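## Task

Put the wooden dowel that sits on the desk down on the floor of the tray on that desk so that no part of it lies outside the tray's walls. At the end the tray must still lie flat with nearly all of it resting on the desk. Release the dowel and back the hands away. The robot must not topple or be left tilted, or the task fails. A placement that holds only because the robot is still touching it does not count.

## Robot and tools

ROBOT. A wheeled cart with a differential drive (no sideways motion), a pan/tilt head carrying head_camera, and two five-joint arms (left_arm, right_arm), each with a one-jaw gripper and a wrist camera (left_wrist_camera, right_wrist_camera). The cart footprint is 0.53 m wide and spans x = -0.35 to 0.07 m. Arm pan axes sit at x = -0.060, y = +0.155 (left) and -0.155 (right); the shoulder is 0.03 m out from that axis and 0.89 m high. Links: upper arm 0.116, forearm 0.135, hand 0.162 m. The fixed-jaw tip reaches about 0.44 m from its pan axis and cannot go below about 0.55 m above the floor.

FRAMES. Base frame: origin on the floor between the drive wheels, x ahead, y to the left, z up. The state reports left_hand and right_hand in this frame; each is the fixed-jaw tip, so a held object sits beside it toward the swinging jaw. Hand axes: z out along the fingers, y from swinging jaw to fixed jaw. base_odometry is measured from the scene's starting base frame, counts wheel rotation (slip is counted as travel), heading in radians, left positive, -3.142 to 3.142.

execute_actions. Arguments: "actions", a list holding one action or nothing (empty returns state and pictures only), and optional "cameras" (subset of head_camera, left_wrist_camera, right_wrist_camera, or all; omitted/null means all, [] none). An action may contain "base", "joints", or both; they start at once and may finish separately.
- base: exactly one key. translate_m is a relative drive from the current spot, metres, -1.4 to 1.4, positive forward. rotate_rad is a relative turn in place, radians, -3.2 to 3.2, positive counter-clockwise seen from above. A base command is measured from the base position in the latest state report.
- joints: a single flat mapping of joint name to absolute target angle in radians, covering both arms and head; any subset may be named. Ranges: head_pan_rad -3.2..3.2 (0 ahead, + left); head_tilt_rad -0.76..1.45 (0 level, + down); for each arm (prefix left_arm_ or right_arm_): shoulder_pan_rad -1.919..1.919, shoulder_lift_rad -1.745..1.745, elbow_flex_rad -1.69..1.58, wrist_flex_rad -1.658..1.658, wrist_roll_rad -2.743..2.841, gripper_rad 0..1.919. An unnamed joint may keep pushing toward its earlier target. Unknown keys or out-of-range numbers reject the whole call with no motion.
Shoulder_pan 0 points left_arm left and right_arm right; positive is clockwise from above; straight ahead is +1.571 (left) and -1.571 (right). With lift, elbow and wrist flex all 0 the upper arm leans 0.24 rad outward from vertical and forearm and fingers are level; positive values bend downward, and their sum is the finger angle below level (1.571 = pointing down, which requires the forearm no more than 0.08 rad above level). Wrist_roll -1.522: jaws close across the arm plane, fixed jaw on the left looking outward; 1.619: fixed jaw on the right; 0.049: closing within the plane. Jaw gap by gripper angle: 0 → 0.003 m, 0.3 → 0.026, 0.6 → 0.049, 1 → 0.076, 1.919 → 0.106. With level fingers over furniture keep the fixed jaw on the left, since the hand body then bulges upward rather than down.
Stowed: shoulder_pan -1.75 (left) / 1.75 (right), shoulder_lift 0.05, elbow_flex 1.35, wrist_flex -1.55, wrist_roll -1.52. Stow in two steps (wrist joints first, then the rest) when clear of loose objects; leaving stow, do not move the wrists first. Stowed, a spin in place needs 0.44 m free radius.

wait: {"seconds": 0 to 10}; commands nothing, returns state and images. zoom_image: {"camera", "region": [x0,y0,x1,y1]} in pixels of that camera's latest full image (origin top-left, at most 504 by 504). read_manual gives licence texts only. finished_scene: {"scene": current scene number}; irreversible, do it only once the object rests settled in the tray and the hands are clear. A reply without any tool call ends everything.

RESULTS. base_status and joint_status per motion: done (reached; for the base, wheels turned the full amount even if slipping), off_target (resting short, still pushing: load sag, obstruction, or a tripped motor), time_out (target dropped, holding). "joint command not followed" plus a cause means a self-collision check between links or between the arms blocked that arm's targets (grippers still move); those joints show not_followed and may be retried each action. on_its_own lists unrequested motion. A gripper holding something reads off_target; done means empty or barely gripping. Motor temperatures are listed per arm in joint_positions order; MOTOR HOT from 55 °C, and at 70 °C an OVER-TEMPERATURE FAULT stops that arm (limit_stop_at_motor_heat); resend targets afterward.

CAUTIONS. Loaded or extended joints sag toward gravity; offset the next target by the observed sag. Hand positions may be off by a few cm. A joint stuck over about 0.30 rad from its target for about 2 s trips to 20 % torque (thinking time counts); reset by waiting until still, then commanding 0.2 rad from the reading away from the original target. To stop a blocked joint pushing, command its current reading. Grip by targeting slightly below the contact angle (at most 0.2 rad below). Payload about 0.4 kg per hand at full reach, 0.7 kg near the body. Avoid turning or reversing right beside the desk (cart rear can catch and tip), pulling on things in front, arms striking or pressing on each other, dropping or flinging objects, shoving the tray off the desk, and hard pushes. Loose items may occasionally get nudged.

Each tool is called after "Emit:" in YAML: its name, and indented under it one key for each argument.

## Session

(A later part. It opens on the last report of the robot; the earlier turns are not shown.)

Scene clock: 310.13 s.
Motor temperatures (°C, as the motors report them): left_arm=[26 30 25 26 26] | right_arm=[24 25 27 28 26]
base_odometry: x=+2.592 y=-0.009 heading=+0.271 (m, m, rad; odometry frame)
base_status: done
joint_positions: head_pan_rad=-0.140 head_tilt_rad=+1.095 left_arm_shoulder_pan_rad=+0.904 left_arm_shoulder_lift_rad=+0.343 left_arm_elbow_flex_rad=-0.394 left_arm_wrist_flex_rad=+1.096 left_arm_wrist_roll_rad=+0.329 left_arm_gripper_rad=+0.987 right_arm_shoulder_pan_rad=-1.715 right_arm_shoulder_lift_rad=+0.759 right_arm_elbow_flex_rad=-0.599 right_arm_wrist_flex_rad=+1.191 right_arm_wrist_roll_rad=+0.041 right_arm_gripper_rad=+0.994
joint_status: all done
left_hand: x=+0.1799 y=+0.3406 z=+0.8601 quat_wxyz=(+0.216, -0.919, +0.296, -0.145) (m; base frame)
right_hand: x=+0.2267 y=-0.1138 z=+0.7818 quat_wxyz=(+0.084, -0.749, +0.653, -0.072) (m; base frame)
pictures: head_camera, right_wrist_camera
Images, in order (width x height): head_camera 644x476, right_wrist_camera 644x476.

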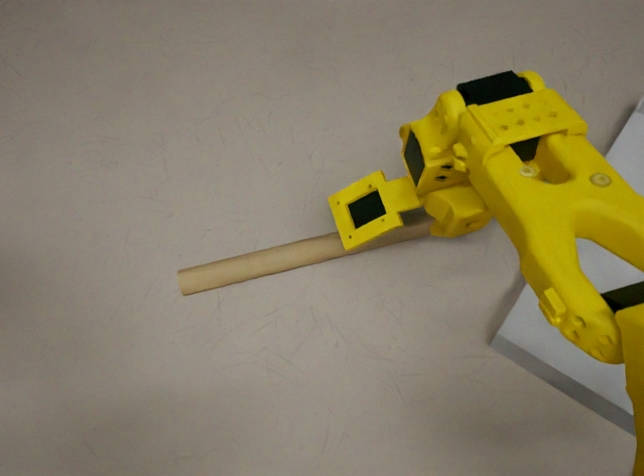

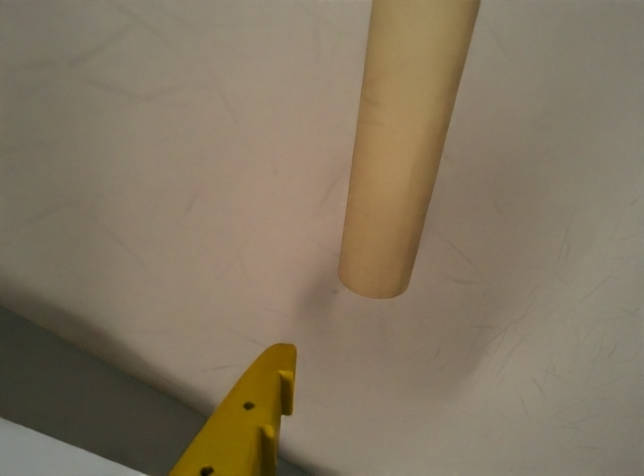

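Emit:
execute_actions:
  actions:
    - {"joints":{"right_arm_shoulder_pan_rad":-1.89,"right_arm_shoulder_lift_rad":0.85,"right_arm_elbow_flex_rad":-0.65,"right_arm_wrist_roll_rad":-0.2}}
  cameras: ["right_wrist_camera"]

Scene clock: 316.63 s.
Motor temperatures (°C, as the motors report them): left_arm=[26 31 25 26 26] | right_arm=[24 25 27 28 26]
base_odometry: x=+2.592 y=-0.009 heading=+0.271 (m, m, rad; odometry frame)
base_status: not commanded
joint_positions: head_pan_rad=-0.140 head_tilt_rad=+1.095 left_arm_shoulder_pan_rad=+0.904 left_arm_shoulder_lift_rad=+0.343 left_arm_elbow_flex_rad=-0.394 left_arm_wrist_flex_rad=+1.096 left_arm_wrist_roll_rad=+0.329 left_arm_gripper_rad=+0.987 right_arm_shoulder_pan_rad=-1.879 right_arm_shoulder_lift_rad=+0.872 right_arm_elbow_flex_rad=-0.615 right_arm_wrist_flex_rad=+1.191 right_arm_wrist_roll_rad=-0.190 right_arm_gripper_rad=+0.994
joint_status: all done
joint sent to its limit — the command would take right_arm_shoulder_pan_rad past its lower limit, so that joint was sent only as far as its limit.
left_hand: x=+0.1799 y=+0.3406 z=+0.8601 quat_wxyz=(+0.216, -0.919, +0.296, -0.145) (m; base frame)
right_hand: x=+0.2048 y=-0.0692 z=+0.7554 quat_wxyz=(+0.053, -0.730, +0.681, -0.030) (m; base frame)
pictures: right_wrist_camera
Images, in order (width x height): right_wrist_camera 644x476.

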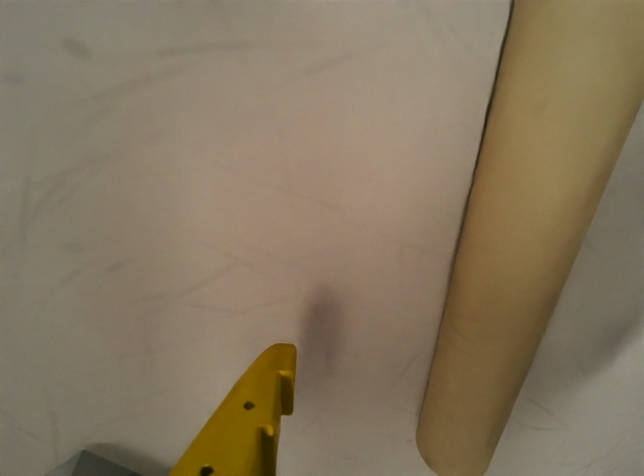

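Lower slightly outward and close.

Emit:
execute_actions:
  actions:
    - {"joints":{"right_arm_shoulder_pan_rad":-1.87,"right_arm_shoulder_lift_rad":1.0,"right_arm_elbow_flex_rad":-0.78,"right_arm_wrist_flex_rad":1.13}}
  cameras: []

Emit:
execute_actions:
  actions:
    - {"joints":{"right_arm_gripper_rad":0.05}}
  cameras: ["right_wrist_camera"]

Scene clock: 320.20 s.
Motor temperatures (°C, as the motors report them): left_arm=[26 31 25 26 26] | right_arm=[24 25 27 28 26]
base_odometry: x=+2.592 y=-0.009 heading=+0.271 (m, m, rad; odometry frame)
base_status: not commanded
joint_positions: head_pan_rad=-0.140 head_tilt_rad=+1.095 left_arm_shoulder_pan_rad=+0.904 left_arm_shoulder_lift_rad=+0.343 left_arm_elbow_flex_rad=-0.394 left_arm_wrist_flex_rad=+1.096 left_arm_wrist_roll_rad=+0.329 left_arm_gripper_rad=+0.987 right_arm_shoulder_pan_rad=-1.877 right_arm_shoulder_lift_rad=+1.022 right_arm_elbow_flex_rad=-0.745 right_arm_wrist_flex_rad=+1.143 right_arm_wrist_roll_rad=-0.190 right_arm_gripper_rad=+0.994
joint_status: all done
left_hand: x=+0.1799 y=+0.3406 z=+0.8601 quat_wxyz=(+0.216, -0.919, +0.296, -0.145) (m; base frame)
right_hand: x=+0.2147 y=-0.0665 z=+0.7370 quat_wxyz=(+0.065, -0.729, +0.681, -0.037) (m; base frame)
pictures: none
No camera images: the call's "cameras" was empty. Leave "cameras" out to get every camera's image.

Scene clock: 321.20 s.
Motor temperatures (°C, as the motors report them): left_arm=[26 31 25 26 26] | right_arm=[24 25 27 28 26]
base_odometry: x=+2.592 y=-0.009 heading=+0.271 (m, m, rad; odometry frame)
base_status: not commanded
joint_positions: head_pan_rad=-0.140 head_tilt_rad=+1.095 left_arm_shoulder_pan_rad=+0.904 left_arm_shoulder_lift_rad=+0.343 left_arm_elbow_flex_rad=-0.394 left_arm_wrist_flex_rad=+1.096 left_arm_wrist_roll_rad=+0.329 left_arm_gripper_rad=+0.987 right_arm_shoulder_pan_rad=-1.877 right_arm_shoulder_lift_rad=+1.022 right_arm_elbow_flex_rad=-0.748 right_arm_wrist_flex_rad=+1.142 right_arm_wrist_roll_rad=-0.192 right_arm_gripper_rad=+0.253
joint_status: right_arm_gripper_rad off_target (ended at +0.253, target +0.050)
left_hand: x=+0.1799 y=+0.3406 z=+0.8601 quat_wxyz=(+0.216, -0.919, +0.296, -0.145) (m; base frame)
right_hand: x=+0.2155 y=-0.0662 z=+0.7375 quat_wxyz=(+0.067, -0.728, +0.681, -0.038) (m; base frame)
pictures: right_wrist_camera
Images, in order (width x height): right_wrist_camera 644x476.

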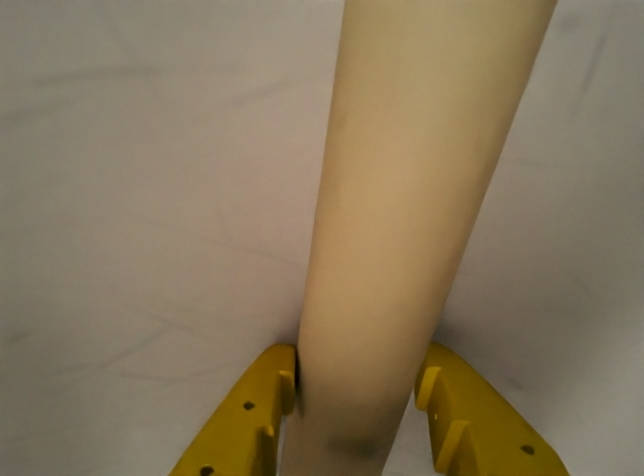

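Gripped. Lift and move over the tray.

Emit:
execute_actions:
  actions:
    - {"joints":{"right_arm_shoulder_lift_rad":0.6,"right_arm_elbow_flex_rad":-0.45}}
  cameras: []

Emit:
execute_actions:
  actions:
    - {"joints":{"right_arm_shoulder_pan_rad":-1.1,"head_pan_rad":-0.7,"head_tilt_rad":1.0}}
  cameras: ["head_camera"]

Scene clock: 324.00 s.
Motor temperatures (°C, as the motors report them): left_arm=[26 31 25 26 26] | right_arm=[24 25 27 28 26]
base_odometry: x=+2.592 y=-0.009 heading=+0.271 (m, m, rad; odometry frame)
base_status: not commanded
joint_positions: head_pan_rad=-0.140 head_tilt_rad=+1.095 left_arm_shoulder_pan_rad=+0.904 left_arm_shoulder_lift_rad=+0.343 left_arm_elbow_flex_rad=-0.394 left_arm_wrist_flex_rad=+1.096 left_arm_wrist_roll_rad=+0.329 left_arm_gripper_rad=+0.987 right_arm_shoulder_pan_rad=-1.877 right_arm_shoulder_lift_rad=+0.667 right_arm_elbow_flex_rad=-0.448 right_arm_wrist_flex_rad=+1.142 right_arm_wrist_roll_rad=-0.192 right_arm_gripper_rad=+0.253
joint_status: all done
left_hand: x=+0.1799 y=+0.3406 z=+0.8601 quat_wxyz=(+0.216, -0.919, +0.296, -0.145) (m; base frame)
right_hand: x=+0.2072 y=-0.0688 z=+0.7823 quat_wxyz=(+0.091, -0.726, +0.680, -0.051) (m; base frame)
pictures: none
No camera images: the call's "cameras" was empty. Leave "cameras" out to get every camera's image.

Scene clock: 325.27 s.
Motor temperatures (°C, as the motors report them): left_arm=[26 31 25 26 26] | right_arm=[24 25 27 28 26]
base_odometry: x=+2.592 y=-0.009 heading=+0.271 (m, m, rad; odometry frame)
base_status: not commanded
joint_positions: head_pan_rad=-0.690 head_tilt_rad=+1.015 left_arm_shoulder_pan_rad=+0.904 left_arm_shoulder_lift_rad=+0.343 left_arm_elbow_flex_rad=-0.394 left_arm_wrist_flex_rad=+1.096 left_arm_wrist_roll_rad=+0.329 left_arm_gripper_rad=+0.987 right_arm_shoulder_pan_rad=-1.106 right_arm_shoulder_lift_rad=+0.667 right_arm_elbow_flex_rad=-0.448 right_arm_wrist_flex_rad=+1.142 right_arm_wrist_roll_rad=-0.192 right_arm_gripper_rad=+0.253
joint_status: all done
left_hand: x=+0.1799 y=+0.3406 z=+0.8601 quat_wxyz=(+0.216, -0.919, +0.296, -0.145) (m; base frame)
right_hand: x=+0.1916 y=-0.2796 z=+0.7823 quat_wxyz=(+0.065, -0.417, +0.903, -0.082) (m; base frame)
pictures: head_camera
Images, in order (width x height): head_camera 644x476.

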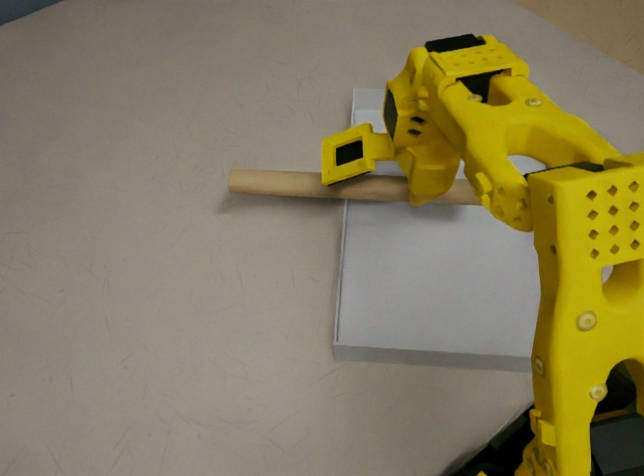

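Emit:
execute_actions:
  actions:
    - {"joints":{"right_arm_shoulder_pan_rad":-0.75,"right_arm_wrist_roll_rad":0.15,"head_pan_rad":-0.85}}
  cameras: ["head_camera","right_wrist_camera"]

Scene clock: 329.40 s.
Motor temperatures (°C, as the motors report them): left_arm=[26 31 25 26 26] | right_arm=[24 25 27 28 26]
base_odometry: x=+2.592 y=-0.009 heading=+0.271 (m, m, rad; odometry frame)
base_status: not commanded
joint_positions: head_pan_rad=-0.840 head_tilt_rad=+1.015 left_arm_shoulder_pan_rad=+0.904 left_arm_shoulder_lift_rad=+0.343 left_arm_elbow_flex_rad=-0.394 left_arm_wrist_flex_rad=+1.096 left_arm_wrist_roll_rad=+0.329 left_arm_gripper_rad=+0.987 right_arm_shoulder_pan_rad=-0.756 right_arm_shoulder_lift_rad=+0.667 right_arm_elbow_flex_rad=-0.448 right_arm_wrist_flex_rad=+1.142 right_arm_wrist_roll_rad=+0.143 right_arm_gripper_rad=+0.253
joint_status: all done
left_hand: x=+0.1799 y=+0.3406 z=+0.8601 quat_wxyz=(+0.216, -0.919, +0.296, -0.145) (m; base frame)
right_hand: x=+0.1317 y=-0.3600 z=+0.7823 quat_wxyz=(+0.034, -0.410, +0.906, -0.099) (m; base frame)
pictures: head_camera, right_wrist_camera
Images, in order (width x height): head_camera 644x476, right_wrist_camera 644x476.

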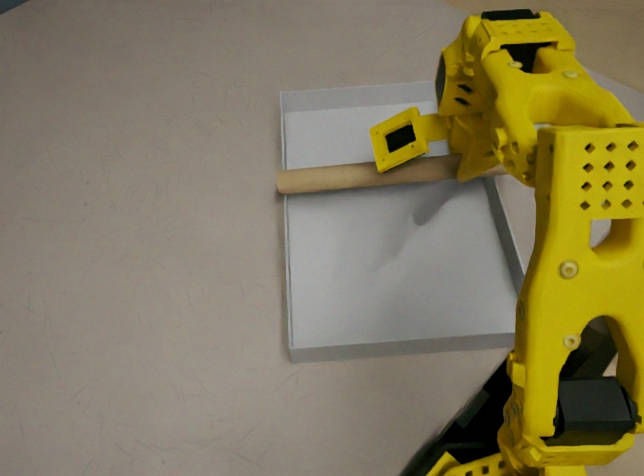

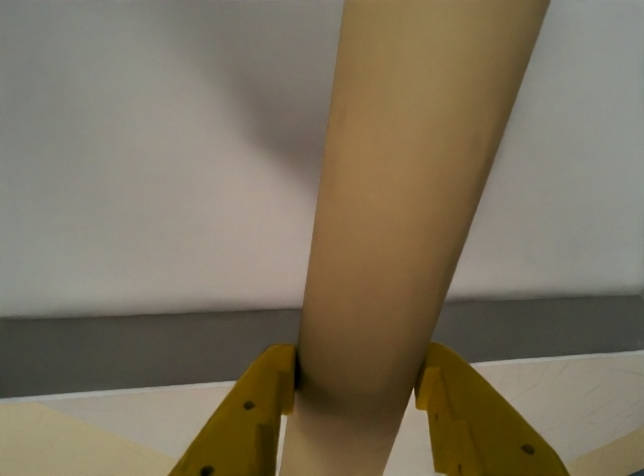

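Emit:
execute_actions:
  actions:
    - {"joints":{"right_arm_wrist_roll_rad":0.95,"right_arm_shoulder_lift_rad":0.7,"right_arm_elbow_flex_rad":-0.55}}
  cameras: ["head_camera"]

Scene clock: 333.47 s.
Motor temperatures (°C, as the motors report them): left_arm=[26 31 25 26 26] | right_arm=[24 25 27 28 26]
base_odometry: x=+2.592 y=-0.009 heading=+0.271 (m, m, rad; odometry frame)
base_status: not commanded
joint_positions: head_pan_rad=-0.840 head_tilt_rad=+1.015 left_arm_shoulder_pan_rad=+0.904 left_arm_shoulder_lift_rad=+0.343 left_arm_elbow_flex_rad=-0.394 left_arm_wrist_flex_rad=+1.096 left_arm_wrist_roll_rad=+0.329 left_arm_gripper_rad=+0.987 right_arm_shoulder_pan_rad=-0.756 right_arm_shoulder_lift_rad=+0.726 right_arm_elbow_flex_rad=-0.512 right_arm_wrist_flex_rad=+1.142 right_arm_wrist_roll_rad=+0.940 right_arm_gripper_rad=+0.253
joint_status: all done
left_hand: x=+0.1799 y=+0.3406 z=+0.8601 quat_wxyz=(+0.216, -0.919, +0.296, -0.145) (m; base frame)
right_hand: x=+0.1333 y=-0.3694 z=+0.7781 quat_wxyz=(-0.007, -0.730, +0.675, -0.107) (m; base frame)
pictures: head_camera
Images, in order (width x height): head_camera 644x476.

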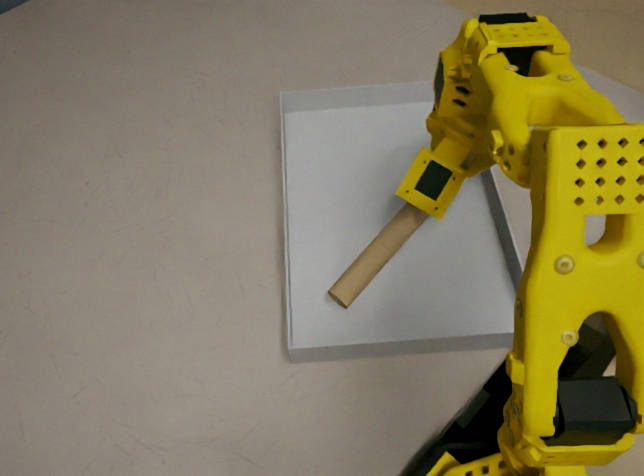

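Good. Lower and release.

Emit:
execute_actions:
  actions:
    - {"joints":{"right_arm_shoulder_lift_rad":0.82}}
  cameras: []

Emit:
execute_actions:
  actions:
    - {"joints":{"right_arm_gripper_rad":1.0}}
  cameras: []

Emit:
execute_actions:
  actions:
    - {"joints":{"right_arm_shoulder_lift_rad":0.3,"right_arm_elbow_flex_rad":-0.3}}
  cameras: []

Emit:
execute_actions:
  actions:
    - {"joints":{"right_arm_shoulder_pan_rad":0.6}}
  cameras: ["head_camera"]

Scene clock: 337.40 s.
Motor temperatures (°C, as the motors report them): left_arm=[26 31 25 26 26] | right_arm=[24 25 27 28 26]
base_odometry: x=+2.592 y=-0.009 heading=+0.271 (m, m, rad; odometry frame)
base_status: not commanded
joint_positions: head_pan_rad=-0.840 head_tilt_rad=+1.015 left_arm_shoulder_pan_rad=+0.904 left_arm_shoulder_lift_rad=+0.343 left_arm_elbow_flex_rad=-0.394 left_arm_wrist_flex_rad=+1.096 left_arm_wrist_roll_rad=+0.329 left_arm_gripper_rad=+0.987 right_arm_shoulder_pan_rad=-0.756 right_arm_shoulder_lift_rad=+0.818 right_arm_elbow_flex_rad=-0.538 right_arm_wrist_flex_rad=+1.142 right_arm_wrist_roll_rad=+0.942 right_arm_gripper_rad=+0.253
joint_status: all done
left_hand: x=+0.1799 y=+0.3406 z=+0.8601 quat_wxyz=(+0.216, -0.919, +0.296, -0.145) (m; base frame)
right_hand: x=+0.1287 y=-0.3645 z=+0.7587 quat_wxyz=(-0.005, -0.732, +0.677, -0.074) (m; base frame)
pictures: none
No camera images: the call's "cameras" was empty. Leave "cameras" out to get every camera's image.

Scene clock: 338.40 s.
Motor temperatures (°C, as the motors report them): left_arm=[26 31 25 26 26] | right_arm=[24 25 27 28 26]
base_odometry: x=+2.592 y=-0.009 heading=+0.271 (m, m, rad; odometry frame)
base_status: not commanded
joint_positions: head_pan_rad=-0.840 head_tilt_rad=+1.015 left_arm_shoulder_pan_rad=+0.904 left_arm_shoulder_lift_rad=+0.343 left_arm_elbow_flex_rad=-0.394 left_arm_wrist_flex_rad=+1.096 left_arm_wrist_roll_rad=+0.329 left_arm_gripper_rad=+0.987 right_arm_shoulder_pan_rad=-0.756 right_arm_shoulder_lift_rad=+0.841 right_arm_elbow_flex_rad=-0.538 right_arm_wrist_flex_rad=+1.142 right_arm_wrist_roll_rad=+0.942 right_arm_gripper_rad=+0.992
joint_status: all done
left_hand: x=+0.1799 y=+0.3406 z=+0.8601 quat_wxyz=(+0.216, -0.919, +0.296, -0.145) (m; base frame)
right_hand: x=+0.1265 y=-0.3622 z=+0.7529 quat_wxyz=(-0.004, -0.733, +0.677, -0.063) (m; base frame)
pictures: none
No camera images: the call's "cameras" was empty. Leave "cameras" out to get every camera's image.

Scene clock: 339.50 s.
Motor temperatures (°C, as the motors report them): left_arm=[26 31 25 26 26] | right_arm=[24 25 27 28 26]
base_odometry: x=+2.592 y=-0.009 heading=+0.271 (m, m, rad; odometry frame)
base_status: not commanded
joint_positions: head_pan_rad=-0.840 head_tilt_rad=+1.015 left_arm_shoulder_pan_rad=+0.904 left_arm_shoulder_lift_rad=+0.343 left_arm_elbow_flex_rad=-0.394 left_arm_wrist_flex_rad=+1.096 left_arm_wrist_roll_rad=+0.329 left_arm_gripper_rad=+0.987 right_arm_shoulder_pan_rad=-0.756 right_arm_shoulder_lift_rad=+0.351 right_arm_elbow_flex_rad=-0.299 right_arm_wrist_flex_rad=+1.142 right_arm_wrist_roll_rad=+0.942 right_arm_gripper_rad=+0.994
joint_status: all done
left_hand: x=+0.1799 y=+0.3406 z=+0.8601 quat_wxyz=(+0.216, -0.919, +0.296, -0.145) (m; base frame)
right_hand: x=+0.1309 y=-0.3668 z=+0.8373 quat_wxyz=(-0.013, -0.721, +0.667, -0.187) (m; base frame)
pictures: none
No camera images: the call's "cameras" was empty. Leave "cameras" out to get every camera's image.

Scene clock: 341.20 s.
Motor temperatures (°C, as the motors report them): left_arm=[26 31 25 26 26] | right_arm=[24 25 27 28 26]
base_odometry: x=+2.592 y=-0.009 heading=+0.271 (m, m, rad; odometry frame)
base_status: not commanded
joint_positions: head_pan_rad=-0.840 head_tilt_rad=+1.015 left_arm_shoulder_pan_rad=+0.904 left_arm_shoulder_lift_rad=+0.343 left_arm_elbow_flex_rad=-0.394 left_arm_wrist_flex_rad=+1.096 left_arm_wrist_roll_rad=+0.329 left_arm_gripper_rad=+0.987 right_arm_shoulder_pan_rad=+0.594 right_arm_shoulder_lift_rad=+0.351 right_arm_elbow_flex_rad=-0.299 right_arm_wrist_flex_rad=+1.142 right_arm_wrist_roll_rad=+0.942 right_arm_gripper_rad=+0.994
joint_status: all done
left_hand: x=+0.1799 y=+0.3406 z=+0.8601 quat_wxyz=(+0.216, -0.919, +0.296, -0.145) (m; base frame)
right_hand: x=-0.2249 y=-0.3876 z=+0.8373 quat_wxyz=(-0.127, -0.146, +0.971, -0.138) (m; base frame)
pictures: head_camera
Images, in order (width x height): head_camera 644x476.

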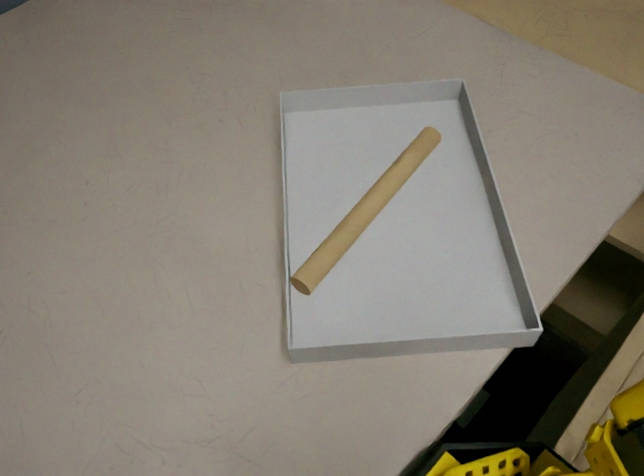

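Dowel is in the tray, and the tray is on the desk.

Emit:
finished_scene:
  scene: 2

The scene is finished: the task was done.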